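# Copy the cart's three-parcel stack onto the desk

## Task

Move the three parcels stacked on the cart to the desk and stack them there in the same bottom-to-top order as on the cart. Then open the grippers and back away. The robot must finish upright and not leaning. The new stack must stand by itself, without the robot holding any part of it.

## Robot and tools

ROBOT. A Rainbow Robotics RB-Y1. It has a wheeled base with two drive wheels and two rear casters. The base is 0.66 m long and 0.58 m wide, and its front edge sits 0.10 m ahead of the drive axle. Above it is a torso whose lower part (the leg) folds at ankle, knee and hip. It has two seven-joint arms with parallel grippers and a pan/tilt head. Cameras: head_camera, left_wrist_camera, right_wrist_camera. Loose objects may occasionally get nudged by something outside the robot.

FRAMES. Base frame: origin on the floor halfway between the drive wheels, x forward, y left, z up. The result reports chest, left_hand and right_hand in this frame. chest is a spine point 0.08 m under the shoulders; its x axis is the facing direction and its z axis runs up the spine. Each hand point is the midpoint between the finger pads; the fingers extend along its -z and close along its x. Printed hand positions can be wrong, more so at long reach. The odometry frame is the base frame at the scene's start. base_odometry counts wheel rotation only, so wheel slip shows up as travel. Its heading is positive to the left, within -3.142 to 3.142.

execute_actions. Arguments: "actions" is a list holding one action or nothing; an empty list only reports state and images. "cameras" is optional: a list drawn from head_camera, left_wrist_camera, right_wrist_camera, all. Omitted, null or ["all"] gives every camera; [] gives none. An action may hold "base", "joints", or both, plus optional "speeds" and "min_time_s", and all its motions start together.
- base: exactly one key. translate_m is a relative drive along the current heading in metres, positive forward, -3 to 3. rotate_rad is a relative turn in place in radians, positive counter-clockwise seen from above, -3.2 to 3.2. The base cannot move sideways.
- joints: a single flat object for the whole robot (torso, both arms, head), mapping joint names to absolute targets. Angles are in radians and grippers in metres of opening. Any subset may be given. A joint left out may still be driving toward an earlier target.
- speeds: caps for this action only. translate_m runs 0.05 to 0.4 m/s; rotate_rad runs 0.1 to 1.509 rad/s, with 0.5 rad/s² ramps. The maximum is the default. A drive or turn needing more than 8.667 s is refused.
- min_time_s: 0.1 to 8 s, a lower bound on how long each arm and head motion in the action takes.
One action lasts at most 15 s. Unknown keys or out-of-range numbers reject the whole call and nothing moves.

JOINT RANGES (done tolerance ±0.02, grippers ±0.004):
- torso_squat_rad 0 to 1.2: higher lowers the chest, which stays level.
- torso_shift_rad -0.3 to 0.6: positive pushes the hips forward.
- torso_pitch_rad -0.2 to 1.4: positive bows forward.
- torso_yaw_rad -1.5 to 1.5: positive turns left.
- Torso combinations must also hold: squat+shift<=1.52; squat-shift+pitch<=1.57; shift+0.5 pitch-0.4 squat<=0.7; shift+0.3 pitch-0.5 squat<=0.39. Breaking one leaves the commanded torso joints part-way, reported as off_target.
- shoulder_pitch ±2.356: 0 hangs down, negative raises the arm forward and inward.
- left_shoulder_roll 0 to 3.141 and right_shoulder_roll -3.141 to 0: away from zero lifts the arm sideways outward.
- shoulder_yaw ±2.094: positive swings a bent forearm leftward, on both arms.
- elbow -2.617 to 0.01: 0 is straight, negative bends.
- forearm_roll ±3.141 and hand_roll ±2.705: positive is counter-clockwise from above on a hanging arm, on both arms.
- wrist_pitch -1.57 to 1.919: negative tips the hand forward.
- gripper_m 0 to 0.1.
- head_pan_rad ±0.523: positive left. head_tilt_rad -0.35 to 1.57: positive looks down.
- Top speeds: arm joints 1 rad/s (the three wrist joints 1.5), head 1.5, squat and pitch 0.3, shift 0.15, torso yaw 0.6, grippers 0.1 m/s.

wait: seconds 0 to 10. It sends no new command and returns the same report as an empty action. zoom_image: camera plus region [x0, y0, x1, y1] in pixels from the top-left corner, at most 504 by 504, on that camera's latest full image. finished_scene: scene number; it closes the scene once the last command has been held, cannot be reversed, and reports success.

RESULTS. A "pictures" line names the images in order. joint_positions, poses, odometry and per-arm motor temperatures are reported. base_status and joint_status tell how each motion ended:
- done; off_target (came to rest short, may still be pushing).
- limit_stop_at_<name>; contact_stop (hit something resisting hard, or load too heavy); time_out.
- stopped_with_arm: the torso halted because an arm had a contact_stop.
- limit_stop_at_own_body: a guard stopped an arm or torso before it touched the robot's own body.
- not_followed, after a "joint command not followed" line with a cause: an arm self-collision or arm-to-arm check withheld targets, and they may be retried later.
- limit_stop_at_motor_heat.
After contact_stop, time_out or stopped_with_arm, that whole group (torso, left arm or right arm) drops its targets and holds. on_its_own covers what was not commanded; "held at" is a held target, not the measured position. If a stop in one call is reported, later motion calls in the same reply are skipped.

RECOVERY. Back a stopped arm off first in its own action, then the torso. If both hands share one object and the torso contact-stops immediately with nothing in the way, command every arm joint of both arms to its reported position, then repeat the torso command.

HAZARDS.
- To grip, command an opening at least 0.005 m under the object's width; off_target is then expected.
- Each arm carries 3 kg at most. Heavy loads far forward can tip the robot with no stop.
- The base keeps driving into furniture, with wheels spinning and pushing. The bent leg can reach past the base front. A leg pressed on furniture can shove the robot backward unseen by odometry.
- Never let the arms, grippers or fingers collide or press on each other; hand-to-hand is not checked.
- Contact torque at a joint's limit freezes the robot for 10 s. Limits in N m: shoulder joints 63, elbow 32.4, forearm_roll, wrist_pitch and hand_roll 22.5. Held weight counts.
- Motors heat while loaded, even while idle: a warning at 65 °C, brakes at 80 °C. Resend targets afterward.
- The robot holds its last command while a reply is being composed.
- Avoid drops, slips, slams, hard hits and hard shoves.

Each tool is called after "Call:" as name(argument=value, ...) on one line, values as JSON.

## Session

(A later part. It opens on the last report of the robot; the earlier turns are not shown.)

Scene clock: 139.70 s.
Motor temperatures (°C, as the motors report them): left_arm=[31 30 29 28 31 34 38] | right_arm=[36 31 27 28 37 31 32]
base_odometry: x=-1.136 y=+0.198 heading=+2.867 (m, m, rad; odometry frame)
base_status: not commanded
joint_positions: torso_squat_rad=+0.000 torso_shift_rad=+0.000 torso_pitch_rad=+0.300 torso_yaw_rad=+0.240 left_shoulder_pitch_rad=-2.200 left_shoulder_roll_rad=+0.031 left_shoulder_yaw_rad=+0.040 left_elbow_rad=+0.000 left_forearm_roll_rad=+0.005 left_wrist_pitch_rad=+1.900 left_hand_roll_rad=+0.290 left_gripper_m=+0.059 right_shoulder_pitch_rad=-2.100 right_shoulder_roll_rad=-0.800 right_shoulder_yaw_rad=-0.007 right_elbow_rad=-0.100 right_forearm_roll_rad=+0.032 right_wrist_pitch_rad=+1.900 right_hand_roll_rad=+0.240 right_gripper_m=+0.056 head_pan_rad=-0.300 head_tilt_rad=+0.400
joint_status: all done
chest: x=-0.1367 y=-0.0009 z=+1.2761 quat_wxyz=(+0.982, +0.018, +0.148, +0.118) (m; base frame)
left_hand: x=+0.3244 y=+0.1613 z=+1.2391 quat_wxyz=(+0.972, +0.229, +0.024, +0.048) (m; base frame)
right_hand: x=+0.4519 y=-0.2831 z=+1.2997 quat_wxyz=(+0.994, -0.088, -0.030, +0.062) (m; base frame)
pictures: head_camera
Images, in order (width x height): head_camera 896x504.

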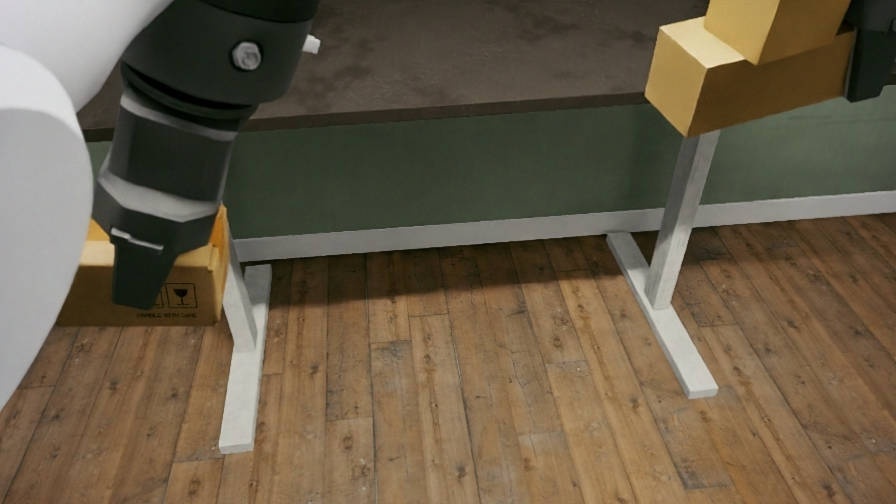

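Call:
execute_actions(actions=[{"base":{"translate_m":0.45},"speeds":{"translate_m":0.2}}], cameras=["head_camera"])

Scene clock: 143.87 s.
Motor temperatures (°C, as the motors report them): left_arm=[31 30 29 28 31 34 38] | right_arm=[36 31 27 28 37 31 32]
base_odometry: x=-1.569 y=+0.320 heading=+2.867 (m, m, rad; odometry frame)
base_status: done
joint_positions: torso_squat_rad=+0.000 torso_shift_rad=+0.000 torso_pitch_rad=+0.300 torso_yaw_rad=+0.240 left_shoulder_pitch_rad=-2.200 left_shoulder_roll_rad=+0.031 left_shoulder_yaw_rad=+0.040 left_elbow_rad=+0.000 left_forearm_roll_rad=+0.005 left_wrist_pitch_rad=+1.900 left_hand_roll_rad=+0.290 left_gripper_m=+0.059 right_shoulder_pitch_rad=-2.100 right_shoulder_roll_rad=-0.800 right_shoulder_yaw_rad=-0.007 right_elbow_rad=-0.100 right_forearm_roll_rad=+0.032 right_wrist_pitch_rad=+1.900 right_hand_roll_rad=+0.240 right_gripper_m=+0.056 head_pan_rad=-0.300 head_tilt_rad=+0.400
joint_status: not commanded
chest: x=-0.1365 y=-0.0009 z=+1.2761 quat_wxyz=(+0.982, +0.018, +0.149, +0.118) (m; base frame)
left_hand: x=+0.3246 y=+0.1613 z=+1.2389 quat_wxyz=(+0.972, +0.229, +0.025, +0.048) (m; base frame)
right_hand: x=+0.4521 y=-0.2832 z=+1.2994 quat_wxyz=(+0.994, -0.088, -0.029, +0.062) (m; base frame)
pictures: head_camera
Images, in order (width x height): head_camera 896x504.

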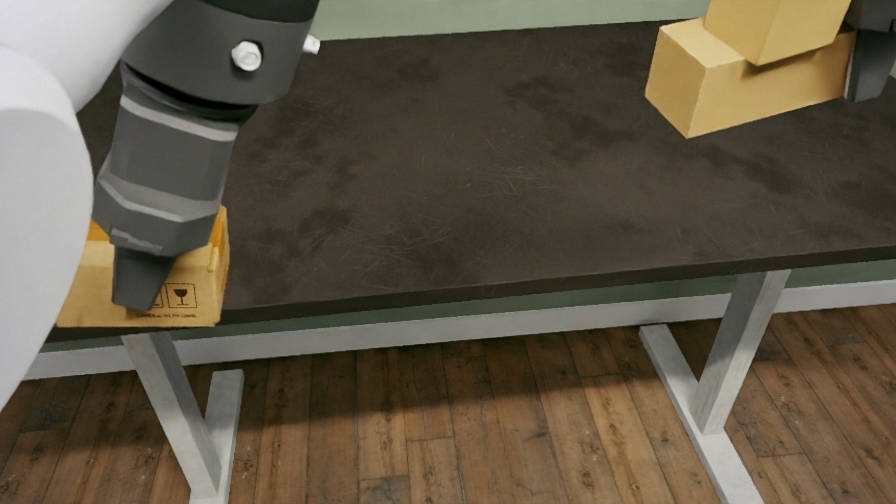

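Call:
execute_actions(actions=[{"base":{"translate_m":0.3},"speeds":{"translate_m":0.15},"joints":{"head_tilt_rad":0.7,"head_pan_rad":-0.1}}], cameras=["head_camera","left_wrist_camera"])

Scene clock: 147.73 s.
Motor temperatures (°C, as the motors report them): left_arm=[31 30 29 28 31 34 38] | right_arm=[36 31 27 28 37 31 32]
base_odometry: x=-1.858 y=+0.401 heading=+2.867 (m, m, rad; odometry frame)
base_status: done
joint_positions: torso_squat_rad=+0.000 torso_shift_rad=+0.000 torso_pitch_rad=+0.300 torso_yaw_rad=+0.240 left_shoulder_pitch_rad=-2.200 left_shoulder_roll_rad=+0.031 left_shoulder_yaw_rad=+0.040 left_elbow_rad=+0.000 left_forearm_roll_rad=+0.005 left_wrist_pitch_rad=+1.900 left_hand_roll_rad=+0.290 left_gripper_m=+0.059 right_shoulder_pitch_rad=-2.100 right_shoulder_roll_rad=-0.800 right_shoulder_yaw_rad=-0.007 right_elbow_rad=-0.100 right_forearm_roll_rad=+0.032 right_wrist_pitch_rad=+1.900 right_hand_roll_rad=+0.240 right_gripper_m=+0.056 head_pan_rad=-0.100 head_tilt_rad=+0.700
joint_status: all done
chest: x=-0.1367 y=-0.0009 z=+1.2761 quat_wxyz=(+0.982, +0.018, +0.148, +0.118) (m; base frame)
left_hand: x=+0.3244 y=+0.1613 z=+1.2390 quat_wxyz=(+0.972, +0.229, +0.025, +0.048) (m; base frame)
right_hand: x=+0.4520 y=-0.2832 z=+1.2996 quat_wxyz=(+0.994, -0.088, -0.030, +0.062) (m; base frame)
pictures: head_camera, left_wrist_camera
Images, in order (width x height): head_camera 896x504, left_wrist_camera 644x364.

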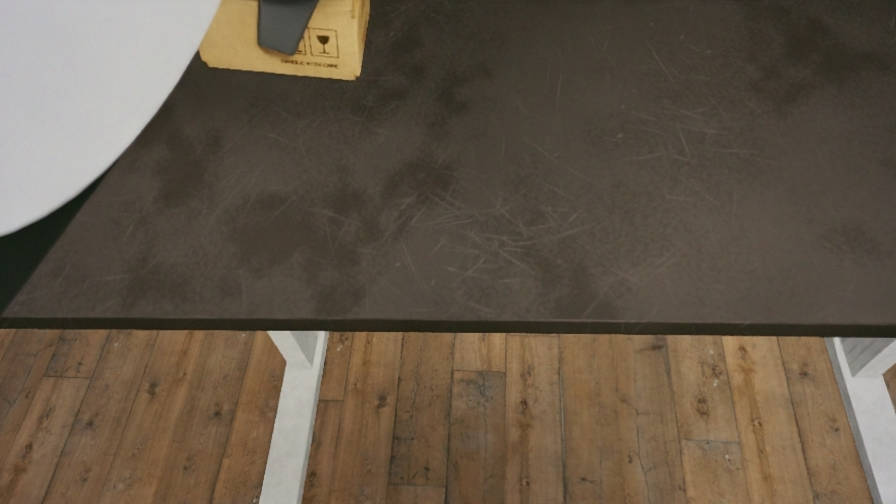

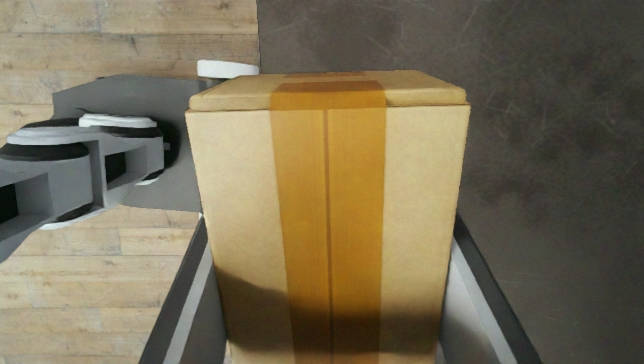

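Call:
execute_actions(actions=[{"joints":{"torso_shift_rad":0.2,"torso_pitch_rad":0.45,"left_elbow_rad":-0.15,"right_elbow_rad":-0.25,"head_tilt_rad":0.5},"min_time_s":1.5}], cameras=["head_camera","left_wrist_camera"])

Scene clock: 151.70 s.
Motor temperatures (°C, as the motors report them): left_arm=[31 30 29 28 31 34 38] | right_arm=[36 31 27 28 37 31 32]
base_odometry: x=-1.858 y=+0.401 heading=+2.867 (m, m, rad; odometry frame)
base_status: not commanded
joint_positions: torso_squat_rad=+0.000 torso_shift_rad=+0.200 torso_pitch_rad=+0.450 torso_yaw_rad=+0.240 left_shoulder_pitch_rad=-2.200 left_shoulder_roll_rad=+0.031 left_shoulder_yaw_rad=+0.040 left_elbow_rad=-0.150 left_forearm_roll_rad=+0.005 left_wrist_pitch_rad=+1.900 left_hand_roll_rad=+0.290 left_gripper_m=+0.059 right_shoulder_pitch_rad=-2.100 right_shoulder_roll_rad=-0.800 right_shoulder_yaw_rad=-0.007 right_elbow_rad=-0.250 right_forearm_roll_rad=+0.032 right_wrist_pitch_rad=+1.900 right_hand_roll_rad=+0.240 right_gripper_m=+0.056 head_pan_rad=-0.100 head_tilt_rad=+0.500
joint_status: all done
chest: x=+0.0459 y=-0.0008 z=+1.2451 quat_wxyz=(+0.968, +0.027, +0.222, +0.117) (m; base frame)
left_hand: x=+0.5265 y=+0.1401 z=+1.1669 quat_wxyz=(+0.976, +0.213, +0.027, +0.016) (m; base frame)
right_hand: x=+0.6578 y=-0.2798 z=+1.2178 quat_wxyz=(+0.992, -0.094, -0.029, +0.073) (m; base frame)
pictures: head_camera, left_wrist_camera
Images, in order (width x height): head_camera 896x504, left_wrist_camera 644x364.

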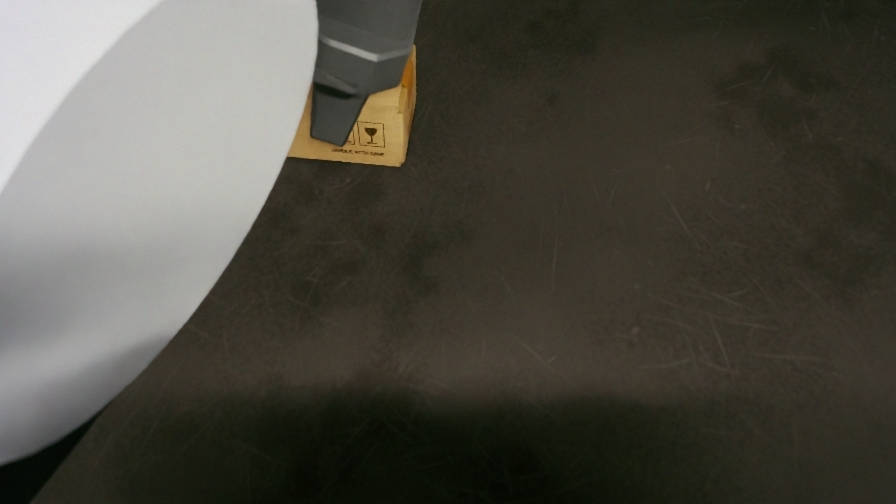

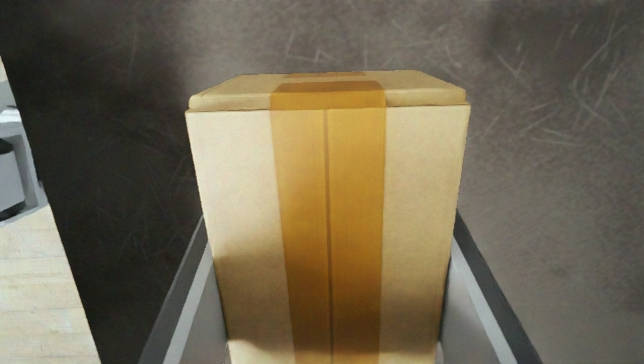

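Lower the left arm slowly.

Call:
execute_actions(actions=[{"joints":{"left_shoulder_pitch_rad":-1.95,"left_elbow_rad":-0.4},"min_time_s":3}], cameras=["head_camera"])

Scene clock: 156.20 s.
Motor temperatures (°C, as the motors report them): left_arm=[31 30 29 28 31 34 38] | right_arm=[36 31 27 28 37 31 32]
base_odometry: x=-1.858 y=+0.401 heading=+2.867 (m, m, rad; odometry frame)
base_status: not commanded
joint_positions: torso_squat_rad=+0.000 torso_shift_rad=+0.200 torso_pitch_rad=+0.450 torso_yaw_rad=+0.240 left_shoulder_pitch_rad=-1.950 left_shoulder_roll_rad=+0.031 left_shoulder_yaw_rad=+0.040 left_elbow_rad=-0.400 left_forearm_roll_rad=+0.005 left_wrist_pitch_rad=+1.900 left_hand_roll_rad=+0.290 left_gripper_m=+0.059 right_shoulder_pitch_rad=-2.100 right_shoulder_roll_rad=-0.800 right_shoulder_yaw_rad=-0.007 right_elbow_rad=-0.250 right_forearm_roll_rad=+0.032 right_wrist_pitch_rad=+1.900 right_hand_roll_rad=+0.240 right_gripper_m=+0.056 head_pan_rad=-0.100 head_tilt_rad=+0.500
joint_status: all done
chest: x=+0.0459 y=-0.0008 z=+1.2451 quat_wxyz=(+0.968, +0.027, +0.222, +0.117) (m; base frame)
left_hand: x=+0.5333 y=+0.1540 z=+1.1056 quat_wxyz=(+0.984, +0.175, +0.031, +0.021) (m; base frame)
right_hand: x=+0.6578 y=-0.2798 z=+1.2178 quat_wxyz=(+0.992, -0.094, -0.029, +0.073) (m; base frame)
pictures: head_camera
Images, in order (width x height): head_camera 896x504.

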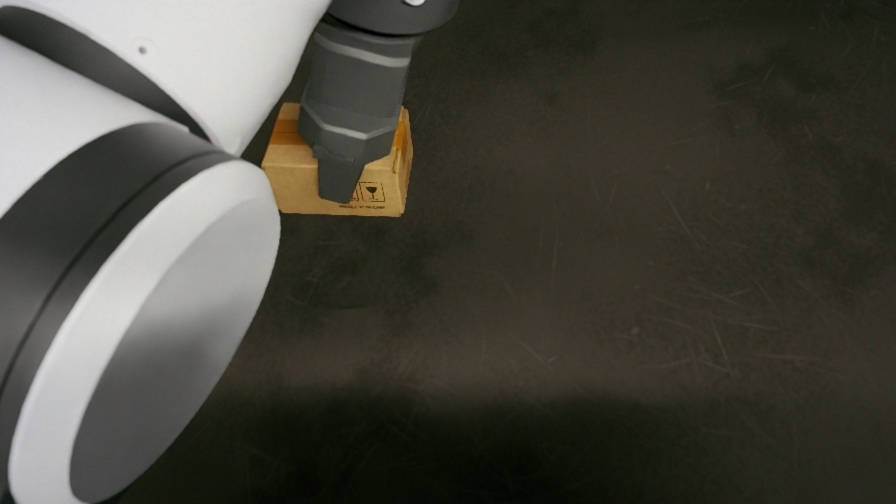

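Call:
execute_actions(actions=[{"joints":{"left_shoulder_pitch_rad":-1.75,"left_wrist_pitch_rad":1.7},"min_time_s":4}], cameras=["head_camera"])

Scene clock: 162.03 s.
Motor temperatures (°C, as the motors report them): left_arm=[31 30 29 28 31 34 38] | right_arm=[36 31 27 28 37 31 32]
base_odometry: x=-1.858 y=+0.401 heading=+2.867 (m, m, rad; odometry frame)
base_status: not commanded
joint_positions: torso_squat_rad=+0.000 torso_shift_rad=+0.200 torso_pitch_rad=+0.450 torso_yaw_rad=+0.240 left_shoulder_pitch_rad=-1.750 left_shoulder_roll_rad=+0.031 left_shoulder_yaw_rad=+0.040 left_elbow_rad=-0.400 left_forearm_roll_rad=+0.005 left_wrist_pitch_rad=+1.700 left_hand_roll_rad=+0.290 left_gripper_m=+0.059 right_shoulder_pitch_rad=-2.100 right_shoulder_roll_rad=-0.800 right_shoulder_yaw_rad=-0.007 right_elbow_rad=-0.250 right_forearm_roll_rad=+0.032 right_wrist_pitch_rad=+1.900 right_hand_roll_rad=+0.240 right_gripper_m=+0.056 head_pan_rad=-0.100 head_tilt_rad=+0.500
joint_status: all done
chest: x=+0.0459 y=-0.0008 z=+1.2451 quat_wxyz=(+0.968, +0.027, +0.222, +0.117) (m; base frame)
left_hand: x=+0.5298 y=+0.1818 z=+1.0083 quat_wxyz=(+0.988, +0.145, +0.032, +0.032) (m; base frame)
right_hand: x=+0.6578 y=-0.2798 z=+1.2178 quat_wxyz=(+0.992, -0.094, -0.029, +0.073) (m; base frame)
pictures: head_camera
Images, in order (width x height): head_camera 896x504.

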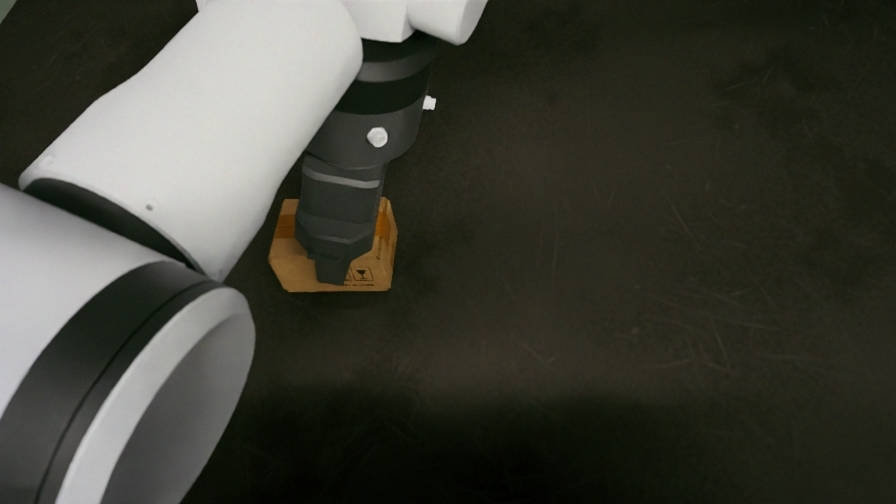

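Desk is lower than thought. Continue.

Call:
execute_actions(actions=[{"joints":{"left_shoulder_pitch_rad":-1.55,"left_wrist_pitch_rad":1.5},"min_time_s":4}], cameras=["head_camera"])

Scene clock: 166.10 s.
Motor temperatures (°C, as the motors report them): left_arm=[31 30 29 28 31 34 38] | right_arm=[36 31 27 28 37 31 32]
base_odometry: x=-1.858 y=+0.401 heading=+2.867 (m, m, rad; odometry frame)
base_status: not commanded
joint_positions: torso_squat_rad=+0.000 torso_shift_rad=+0.200 torso_pitch_rad=+0.450 torso_yaw_rad=+0.240 left_shoulder_pitch_rad=-1.714 left_shoulder_roll_rad=+0.032 left_shoulder_yaw_rad=+0.040 left_elbow_rad=-0.407 left_forearm_roll_rad=+0.004 left_wrist_pitch_rad=+1.636 left_hand_roll_rad=+0.290 left_gripper_m=+0.059 right_shoulder_pitch_rad=-2.100 right_shoulder_roll_rad=-0.800 right_shoulder_yaw_rad=-0.007 right_elbow_rad=-0.250 right_forearm_roll_rad=+0.032 right_wrist_pitch_rad=+1.900 right_hand_roll_rad=+0.240 right_gripper_m=+0.056 head_pan_rad=-0.100 head_tilt_rad=+0.500
joint_status: left_shoulder_pitch_rad contact_stop (moved +0.036 of +0.200); left_wrist_pitch_rad contact_stop_at_left_shoulder_pitch_rad (moved -0.064 of -0.200)
on_its_own: left_shoulder_pitch_rad is held at -1.713, not at your -1.550, since a contact_stop; left_wrist_pitch_rad is held at +1.636, not at your +1.500, since a contact_stop
chest: x=+0.0455 y=-0.0009 z=+1.2452 quat_wxyz=(+0.968, +0.027, +0.221, +0.117) (m; base frame)
left_hand: x=+0.5350 y=+0.1854 z=+0.9925 quat_wxyz=(+0.990, +0.136, +0.015, +0.033) (m; base frame)
right_hand: x=+0.6574 y=-0.2798 z=+1.2184 quat_wxyz=(+0.992, -0.094, -0.029, +0.073) (m; base frame)
pictures: head_camera
Images, in order (width x height): head_camera 896x504.

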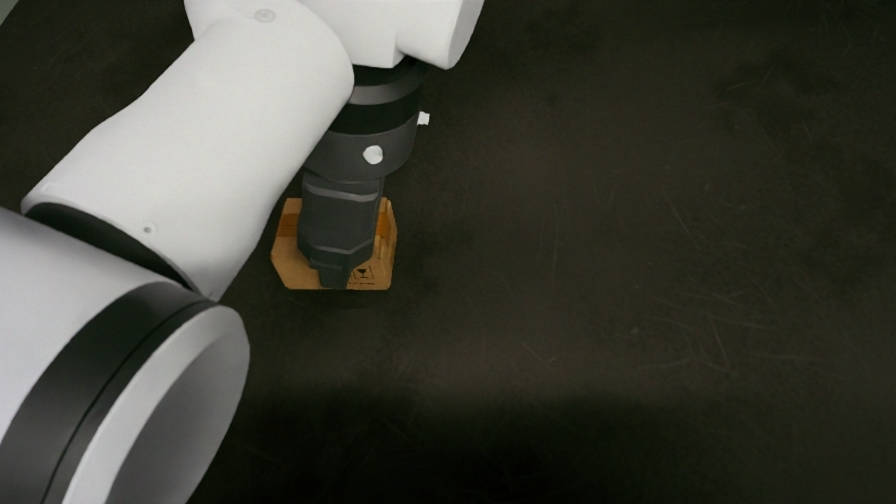

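Call:
execute_actions(actions=[{"joints":{"left_gripper_m":0.099}}], cameras=[])

Call:
execute_actions(actions=[{"joints":{"left_shoulder_pitch_rad":-2.0,"left_wrist_pitch_rad":1.9}}], cameras=[])

Call:
execute_actions(actions=[{"joints":{"left_shoulder_roll_rad":1.0,"head_pan_rad":0}}], cameras=["head_camera"])

Scene clock: 169.57 s.
Motor temperatures (°C, as the motors report them): left_arm=[31 30 29 28 31 34 38] | right_arm=[36 31 27 28 37 31 32]
base_odometry: x=-1.858 y=+0.401 heading=+2.867 (m, m, rad; odometry frame)
base_status: not commanded
joint_positions: torso_squat_rad=+0.000 torso_shift_rad=+0.200 torso_pitch_rad=+0.450 torso_yaw_rad=+0.240 left_shoulder_pitch_rad=-1.713 left_shoulder_roll_rad=+0.032 left_shoulder_yaw_rad=+0.040 left_elbow_rad=-0.406 left_forearm_roll_rad=+0.004 left_wrist_pitch_rad=+1.636 left_hand_roll_rad=+0.290 left_gripper_m=+0.099 right_shoulder_pitch_rad=-2.100 right_shoulder_roll_rad=-0.800 right_shoulder_yaw_rad=-0.007 right_elbow_rad=-0.250 right_forearm_roll_rad=+0.032 right_wrist_pitch_rad=+1.900 right_hand_roll_rad=+0.240 right_gripper_m=+0.056 head_pan_rad=-0.100 head_tilt_rad=+0.500
joint_status: all done
on_its_own: left_shoulder_pitch_rad is held at -1.713, not at your -1.550, since a contact_stop; left_wrist_pitch_rad is held at +1.636, not at your +1.500, since a contact_stop
chest: x=+0.0456 y=-0.0009 z=+1.2452 quat_wxyz=(+0.968, +0.027, +0.221, +0.117) (m; base frame)
left_hand: x=+0.5347 y=+0.1856 z=+0.9918 quat_wxyz=(+0.990, +0.136, +0.016, +0.033) (m; base frame)
right_hand: x=+0.6576 y=-0.2798 z=+1.2182 quat_wxyz=(+0.992, -0.094, -0.029, +0.073) (m; base frame)
pictures: none
No camera images: the call's "cameras" was empty. Leave "cameras" out to get every camera's image.

Scene clock: 170.47 s.
Motor temperatures (°C, as the motors report them): left_arm=[31 30 29 28 31 34 38] | right_arm=[36 31 27 28 37 31 32]
base_odometry: x=-1.858 y=+0.401 heading=+2.867 (m, m, rad; odometry frame)
base_status: not commanded
joint_positions: torso_squat_rad=+0.000 torso_shift_rad=+0.200 torso_pitch_rad=+0.450 torso_yaw_rad=+0.240 left_shoulder_pitch_rad=-2.000 left_shoulder_roll_rad=+0.032 left_shoulder_yaw_rad=+0.040 left_elbow_rad=-0.406 left_forearm_roll_rad=+0.004 left_wrist_pitch_rad=+1.900 left_hand_roll_rad=+0.290 left_gripper_m=+0.099 right_shoulder_pitch_rad=-2.100 right_shoulder_roll_rad=-0.800 right_shoulder_yaw_rad=-0.007 right_elbow_rad=-0.250 right_forearm_roll_rad=+0.032 right_wrist_pitch_rad=+1.900 right_hand_roll_rad=+0.240 right_gripper_m=+0.056 head_pan_rad=-0.100 head_tilt_rad=+0.500
joint_status: all done
chest: x=+0.0457 y=-0.0009 z=+1.2452 quat_wxyz=(+0.968, +0.027, +0.221, +0.117) (m; base frame)
left_hand: x=+0.5433 y=+0.1442 z=+1.1302 quat_wxyz=(+0.984, +0.175, +0.003, +0.015) (m; base frame)
right_hand: x=+0.6577 y=-0.2798 z=+1.2181 quat_wxyz=(+0.992, -0.094, -0.029, +0.073) (m; base frame)
pictures: none
No camera images: the call's "cameras" was empty. Leave "cameras" out to get every camera's image.

Scene clock: 172.13 s.
Motor temperatures (°C, as the motors report them): left_arm=[31 30 29 28 31 34 38] | right_arm=[36 31 27 28 37 31 32]
base_odometry: x=-1.858 y=+0.401 heading=+2.867 (m, m, rad; odometry frame)
base_status: not commanded
joint_positions: torso_squat_rad=+0.000 torso_shift_rad=+0.200 torso_pitch_rad=+0.450 torso_yaw_rad=+0.240 left_shoulder_pitch_rad=-2.000 left_shoulder_roll_rad=+1.000 left_shoulder_yaw_rad=+0.040 left_elbow_rad=-0.406 left_forearm_roll_rad=+0.004 left_wrist_pitch_rad=+1.900 left_hand_roll_rad=+0.290 left_gripper_m=+0.099 right_shoulder_pitch_rad=-2.100 right_shoulder_roll_rad=-0.800 right_shoulder_yaw_rad=-0.007 right_elbow_rad=-0.250 right_forearm_roll_rad=+0.032 right_wrist_pitch_rad=+1.900 right_hand_roll_rad=+0.240 right_gripper_m=+0.056 head_pan_rad=+0.000 head_tilt_rad=+0.500
joint_status: all done
chest: x=+0.0457 y=-0.0008 z=+1.2452 quat_wxyz=(+0.968, +0.027, +0.221, +0.117) (m; base frame)
left_hand: x=+0.4394 y=+0.5922 z=+1.3358 quat_wxyz=(+0.860, +0.185, -0.107, +0.464) (m; base frame)
right_hand: x=+0.6577 y=-0.2797 z=+1.2181 quat_wxyz=(+0.992, -0.095, -0.029, +0.073) (m; base frame)
pictures: head_camera
Images, in order (width x height): head_camera 896x504.

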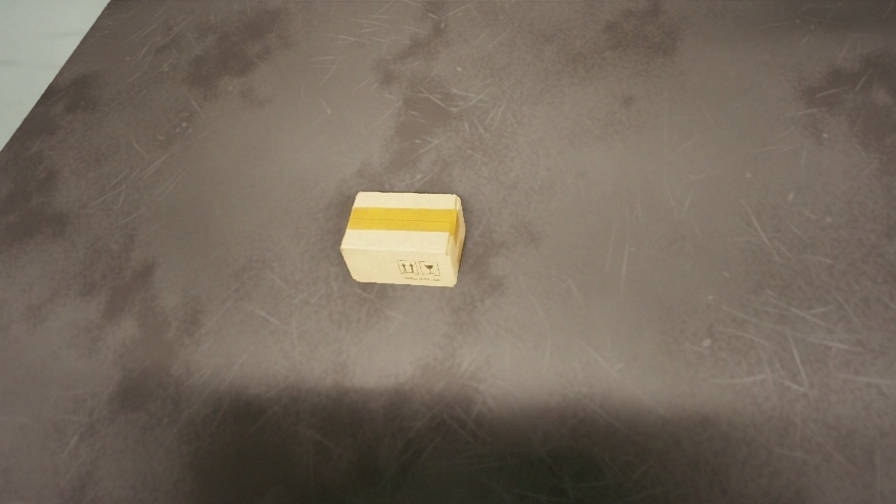

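Call:
execute_actions(actions=[{"joints":{"torso_yaw_rad":0.33,"right_shoulder_roll_rad":-0.04,"right_hand_roll_rad":-0.7},"min_time_s":4}], cameras=["head_camera","right_wrist_camera"])

Scene clock: 177.90 s.
Motor temperatures (°C, as the motors report them): left_arm=[31 30 29 28 31 34 38] | right_arm=[36 31 27 28 37 31 32]
base_odometry: x=-1.858 y=+0.401 heading=+2.867 (m, m, rad; odometry frame)
base_status: not commanded
joint_positions: torso_squat_rad=+0.000 torso_shift_rad=+0.200 torso_pitch_rad=+0.450 torso_yaw_rad=+0.330 left_shoulder_pitch_rad=-2.000 left_shoulder_roll_rad=+1.000 left_shoulder_yaw_rad=+0.040 left_elbow_rad=-0.406 left_forearm_roll_rad=+0.004 left_wrist_pitch_rad=+1.900 left_hand_roll_rad=+0.290 left_gripper_m=+0.099 right_shoulder_pitch_rad=-2.100 right_shoulder_roll_rad=-0.040 right_shoulder_yaw_rad=-0.007 right_elbow_rad=-0.250 right_forearm_roll_rad=+0.032 right_wrist_pitch_rad=+1.900 right_hand_roll_rad=-0.700 right_gripper_m=+0.056 head_pan_rad=+0.000 head_tilt_rad=+0.500
joint_status: all done
chest: x=+0.0457 y=-0.0008 z=+1.2452 quat_wxyz=(+0.962, +0.037, +0.220, +0.160) (m; base frame)
left_hand: x=+0.3903 y=+0.6181 z=+1.3595 quat_wxyz=(+0.836, +0.206, -0.109, +0.496) (m; base frame)
right_hand: x=+0.5456 y=+0.1233 z=+1.1449 quat_wxyz=(+0.993, -0.095, -0.059, +0.022) (m; base frame)
pictures: head_camera, right_wrist_camera
Images, in order (width x height): head_camera 896x504, right_wrist_camera 644x364.

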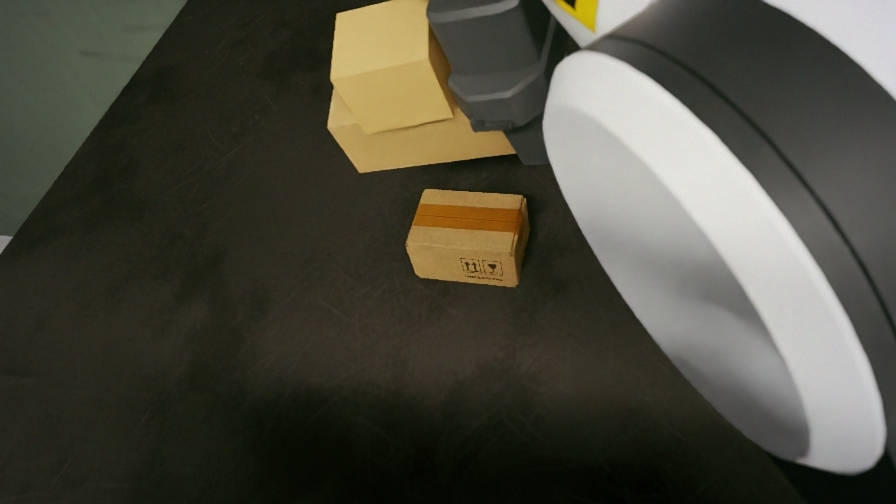

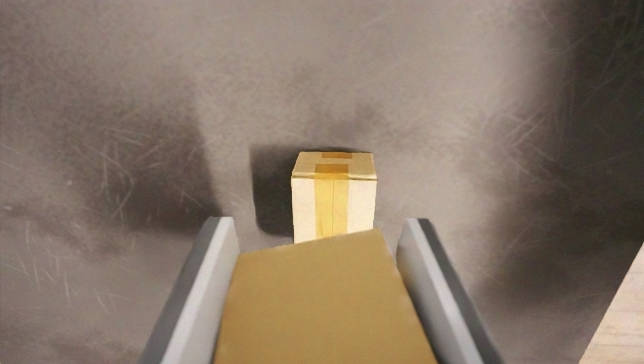

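Call:
execute_actions(actions=[{"joints":{"torso_yaw_rad":0.28,"right_shoulder_pitch_rad":-1.95,"right_wrist_pitch_rad":1.75},"min_time_s":3}], cameras=["head_camera","right_wrist_camera"])

Scene clock: 182.20 s.
Motor temperatures (°C, as the motors report them): left_arm=[31 30 29 28 31 34 38] | right_arm=[36 31 27 28 37 31 32]
base_odometry: x=-1.858 y=+0.401 heading=+2.867 (m, m, rad; odometry frame)
base_status: not commanded
joint_positions: torso_squat_rad=+0.000 torso_shift_rad=+0.200 torso_pitch_rad=+0.450 torso_yaw_rad=+0.280 left_shoulder_pitch_rad=-2.000 left_shoulder_roll_rad=+1.000 left_shoulder_yaw_rad=+0.040 left_elbow_rad=-0.406 left_forearm_roll_rad=+0.004 left_wrist_pitch_rad=+1.900 left_hand_roll_rad=+0.290 left_gripper_m=+0.099 right_shoulder_pitch_rad=-1.950 right_shoulder_roll_rad=-0.040 right_shoulder_yaw_rad=-0.007 right_elbow_rad=-0.250 right_forearm_roll_rad=+0.032 right_wrist_pitch_rad=+1.750 right_hand_roll_rad=-0.700 right_gripper_m=+0.056 head_pan_rad=+0.000 head_tilt_rad=+0.500
joint_status: all done
chest: x=+0.0457 y=-0.0008 z=+1.2451 quat_wxyz=(+0.965, +0.032, +0.221, +0.136) (m; base frame)
left_hand: x=+0.4180 y=+0.6042 z=+1.3461 quat_wxyz=(+0.849, +0.194, -0.108, +0.479) (m; base frame)
right_hand: x=+0.5609 y=+0.0978 z=+1.0660 quat_wxyz=(+0.995, -0.088, -0.045, +0.002) (m; base frame)
pictures: head_camera, right_wrist_camera
Images, in order (width x height): head_camera 896x504, right_wrist_camera 644x364.

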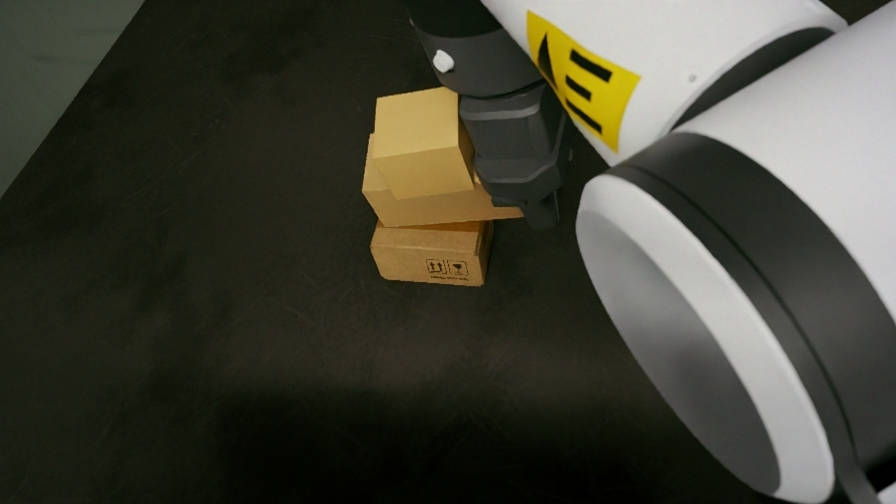

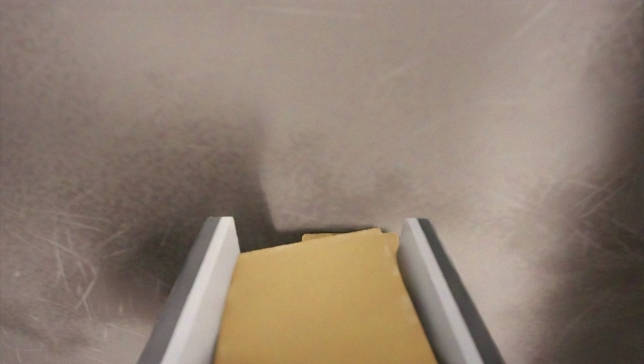

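Call:
execute_actions(actions=[{"base":{"translate_m":-0.025},"speeds":{"translate_m":0.05}}], cameras=[])

Call:
execute_actions(actions=[{"joints":{"right_shoulder_pitch_rad":-1.8,"right_wrist_pitch_rad":1.6},"min_time_s":4}], cameras=["head_camera"])

Scene clock: 184.53 s.
Motor temperatures (°C, as the motors report them): left_arm=[31 30 29 28 31 34 38] | right_arm=[36 31 27 28 37 31 32]
base_odometry: x=-1.834 y=+0.394 heading=+2.867 (m, m, rad; odometry frame)
base_status: done
joint_positions: torso_squat_rad=+0.000 torso_shift_rad=+0.200 torso_pitch_rad=+0.450 torso_yaw_rad=+0.280 left_shoulder_pitch_rad=-2.000 left_shoulder_roll_rad=+1.000 left_shoulder_yaw_rad=+0.040 left_elbow_rad=-0.406 left_forearm_roll_rad=+0.004 left_wrist_pitch_rad=+1.900 left_hand_roll_rad=+0.290 left_gripper_m=+0.099 right_shoulder_pitch_rad=-1.950 right_shoulder_roll_rad=-0.040 right_shoulder_yaw_rad=-0.007 right_elbow_rad=-0.250 right_forearm_roll_rad=+0.032 right_wrist_pitch_rad=+1.750 right_hand_roll_rad=-0.700 right_gripper_m=+0.056 head_pan_rad=+0.000 head_tilt_rad=+0.500
joint_status: not commanded
chest: x=+0.0457 y=-0.0008 z=+1.2452 quat_wxyz=(+0.965, +0.032, +0.221, +0.136) (m; base frame)
left_hand: x=+0.4179 y=+0.6043 z=+1.3462 quat_wxyz=(+0.849, +0.194, -0.108, +0.479) (m; base frame)
right_hand: x=+0.5609 y=+0.0978 z=+1.0659 quat_wxyz=(+0.995, -0.088, -0.045, +0.002) (m; base frame)
pictures: none
No camera images: the call's "cameras" was empty. Leave "cameras" out to get every camera's image.

Scene clock: 187.70 s.
Motor temperatures (°C, as the motors report them): left_arm=[31 30 29 28 31 34 38] | right_arm=[36 31 27 28 37 31 32]
base_odometry: x=-1.834 y=+0.394 heading=+2.867 (m, m, rad; odometry frame)
base_status: not commanded
joint_positions: torso_squat_rad=+0.000 torso_shift_rad=+0.200 torso_pitch_rad=+0.449 torso_yaw_rad=+0.280 left_shoulder_pitch_rad=-2.000 left_shoulder_roll_rad=+1.000 left_shoulder_yaw_rad=+0.040 left_elbow_rad=-0.406 left_forearm_roll_rad=+0.004 left_wrist_pitch_rad=+1.900 left_hand_roll_rad=+0.290 left_gripper_m=+0.099 right_shoulder_pitch_rad=-1.871 right_shoulder_roll_rad=-0.044 right_shoulder_yaw_rad=-0.007 right_elbow_rad=-0.258 right_forearm_roll_rad=+0.032 right_wrist_pitch_rad=+1.662 right_hand_roll_rad=-0.700 right_gripper_m=+0.051 head_pan_rad=+0.000 head_tilt_rad=+0.500
joint_status: right_shoulder_pitch_rad contact_stop (moved +0.079 of +0.150); right_wrist_pitch_rad contact_stop_at_right_shoulder_pitch_rad (moved -0.088 of -0.150)
on_its_own: right_shoulder_pitch_rad is held at -1.869, not at your -1.800, since a contact_stop; right_wrist_pitch_rad is held at +1.662, not at your +1.600, since a contact_stop; right_gripper_m moved -0.005 toward your old target +0.040
chest: x=+0.0453 y=-0.0009 z=+1.2453 quat_wxyz=(+0.965, +0.032, +0.221, +0.136) (m; base frame)
left_hand: x=+0.4175 y=+0.6042 z=+1.3466 quat_wxyz=(+0.849, +0.194, -0.108, +0.479) (m; base frame)
right_hand: x=+0.5661 y=+0.0966 z=+1.0280 quat_wxyz=(+0.996, -0.073, -0.046, +0.000) (m; base frame)
pictures: head_camera
Images, in order (width x height): head_camera 896x504.

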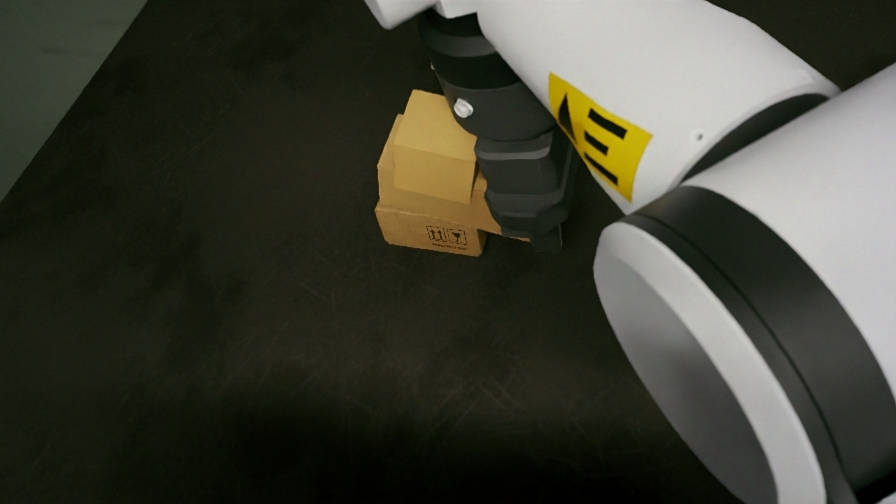

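Call:
execute_actions(actions=[{"joints":{"right_gripper_m":0.099,"right_shoulder_pitch_rad":-1.9,"right_wrist_pitch_rad":1.7}}], cameras=[])

Call:
execute_actions(actions=[{"joints":{"right_shoulder_roll_rad":-0.6,"right_shoulder_pitch_rad":-2.1,"right_wrist_pitch_rad":1.9},"min_time_s":2}], cameras=["head_camera"])

Scene clock: 193.00 s.
Motor temperatures (°C, as the motors report them): left_arm=[31 30 29 28 31 34 38] | right_arm=[36 31 27 28 37 31 32]
base_odometry: x=-1.834 y=+0.394 heading=+2.867 (m, m, rad; odometry frame)
base_status: not commanded
joint_positions: torso_squat_rad=+0.000 torso_shift_rad=+0.200 torso_pitch_rad=+0.450 torso_yaw_rad=+0.280 left_shoulder_pitch_rad=-2.000 left_shoulder_roll_rad=+1.000 left_shoulder_yaw_rad=+0.040 left_elbow_rad=-0.406 left_forearm_roll_rad=+0.004 left_wrist_pitch_rad=+1.900 left_hand_roll_rad=+0.290 left_gripper_m=+0.099 right_shoulder_pitch_rad=-1.900 right_shoulder_roll_rad=-0.043 right_shoulder_yaw_rad=-0.007 right_elbow_rad=-0.257 right_forearm_roll_rad=+0.032 right_wrist_pitch_rad=+1.700 right_hand_roll_rad=-0.700 right_gripper_m=+0.099 head_pan_rad=+0.000 head_tilt_rad=+0.500
joint_status: all done
chest: x=+0.0456 y=-0.0009 z=+1.2452 quat_wxyz=(+0.965, +0.032, +0.221, +0.136) (m; base frame)
left_hand: x=+0.4178 y=+0.6042 z=+1.3463 quat_wxyz=(+0.849, +0.194, -0.108, +0.479) (m; base frame)
right_hand: x=+0.5643 y=+0.0963 z=+1.0425 quat_wxyz=(+0.996, -0.080, -0.044, +0.000) (m; base frame)
pictures: none
No camera images: the call's "cameras" was empty. Leave "cameras" out to get every camera's image.

Scene clock: 195.30 s.
Motor temperatures (°C, as the motors report them): left_arm=[31 30 29 28 31 34 38] | right_arm=[36 31 27 28 37 31 32]
base_odometry: x=-1.834 y=+0.394 heading=+2.867 (m, m, rad; odometry frame)
base_status: not commanded
joint_positions: torso_squat_rad=+0.000 torso_shift_rad=+0.200 torso_pitch_rad=+0.450 torso_yaw_rad=+0.280 left_shoulder_pitch_rad=-2.000 left_shoulder_roll_rad=+1.000 left_shoulder_yaw_rad=+0.040 left_elbow_rad=-0.406 left_forearm_roll_rad=+0.004 left_wrist_pitch_rad=+1.900 left_hand_roll_rad=+0.290 left_gripper_m=+0.099 right_shoulder_pitch_rad=-2.100 right_shoulder_roll_rad=-0.600 right_shoulder_yaw_rad=-0.007 right_elbow_rad=-0.257 right_forearm_roll_rad=+0.032 right_wrist_pitch_rad=+1.900 right_hand_roll_rad=-0.700 right_gripper_m=+0.099 head_pan_rad=+0.000 head_tilt_rad=+0.500
joint_status: all done
chest: x=+0.0456 y=-0.0009 z=+1.2452 quat_wxyz=(+0.965, +0.032, +0.221, +0.136) (m; base frame)
left_hand: x=+0.4178 y=+0.6042 z=+1.3463 quat_wxyz=(+0.849, +0.194, -0.108, +0.479) (m; base frame)
right_hand: x=+0.6648 y=-0.1553 z=+1.2000 quat_wxyz=(+0.956, -0.074, -0.068, -0.274) (m; base frame)
pictures: head_camera
Images, in order (width x height): head_camera 896x504.

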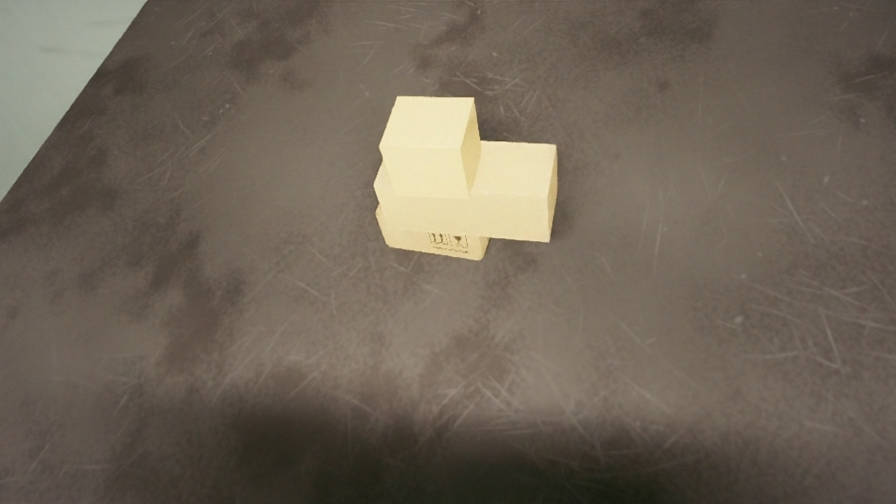

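Stack stands. Back away and finish.

Call:
execute_actions(actions=[{"base":{"translate_m":-0.5},"joints":{"torso_shift_rad":0}}], cameras=[])

Call:
finished_scene(scene=1)

Scene clock: 199.93 s.
Motor temperatures (°C, as the motors report them): left_arm=[31 30 29 28 31 34 38] | right_arm=[36 31 27 28 37 31 32]
base_odometry: x=-1.353 y=+0.259 heading=+2.869 (m, m, rad; odometry frame)
base_status: done
joint_positions: torso_squat_rad=+0.000 torso_shift_rad=+0.000 torso_pitch_rad=+0.450 torso_yaw_rad=+0.280 left_shoulder_pitch_rad=-2.000 left_shoulder_roll_rad=+1.000 left_shoulder_yaw_rad=+0.040 left_elbow_rad=-0.406 left_forearm_roll_rad=+0.004 left_wrist_pitch_rad=+1.900 left_hand_roll_rad=+0.290 left_gripper_m=+0.099 right_shoulder_pitch_rad=-2.100 right_shoulder_roll_rad=-0.600 right_shoulder_yaw_rad=-0.007 right_elbow_rad=-0.257 right_forearm_roll_rad=+0.032 right_wrist_pitch_rad=+1.900 right_hand_roll_rad=-0.700 right_gripper_m=+0.099 head_pan_rad=+0.000 head_tilt_rad=+0.500
joint_status: all done
chest: x=-0.0936 y=-0.0009 z=+1.2592 quat_wxyz=(+0.965, +0.032, +0.221, +0.136) (m; base frame)
left_hand: x=+0.2786 y=+0.6042 z=+1.3603 quat_wxyz=(+0.849, +0.194, -0.108, +0.479) (m; base frame)
right_hand: x=+0.5256 y=-0.1553 z=+1.2142 quat_wxyz=(+0.956, -0.073, -0.068, -0.274) (m; base frame)
pictures: none
No camera images: the call's "cameras" was empty. Leave "cameras" out to get every camera's image.

The scene is finished: the task was done.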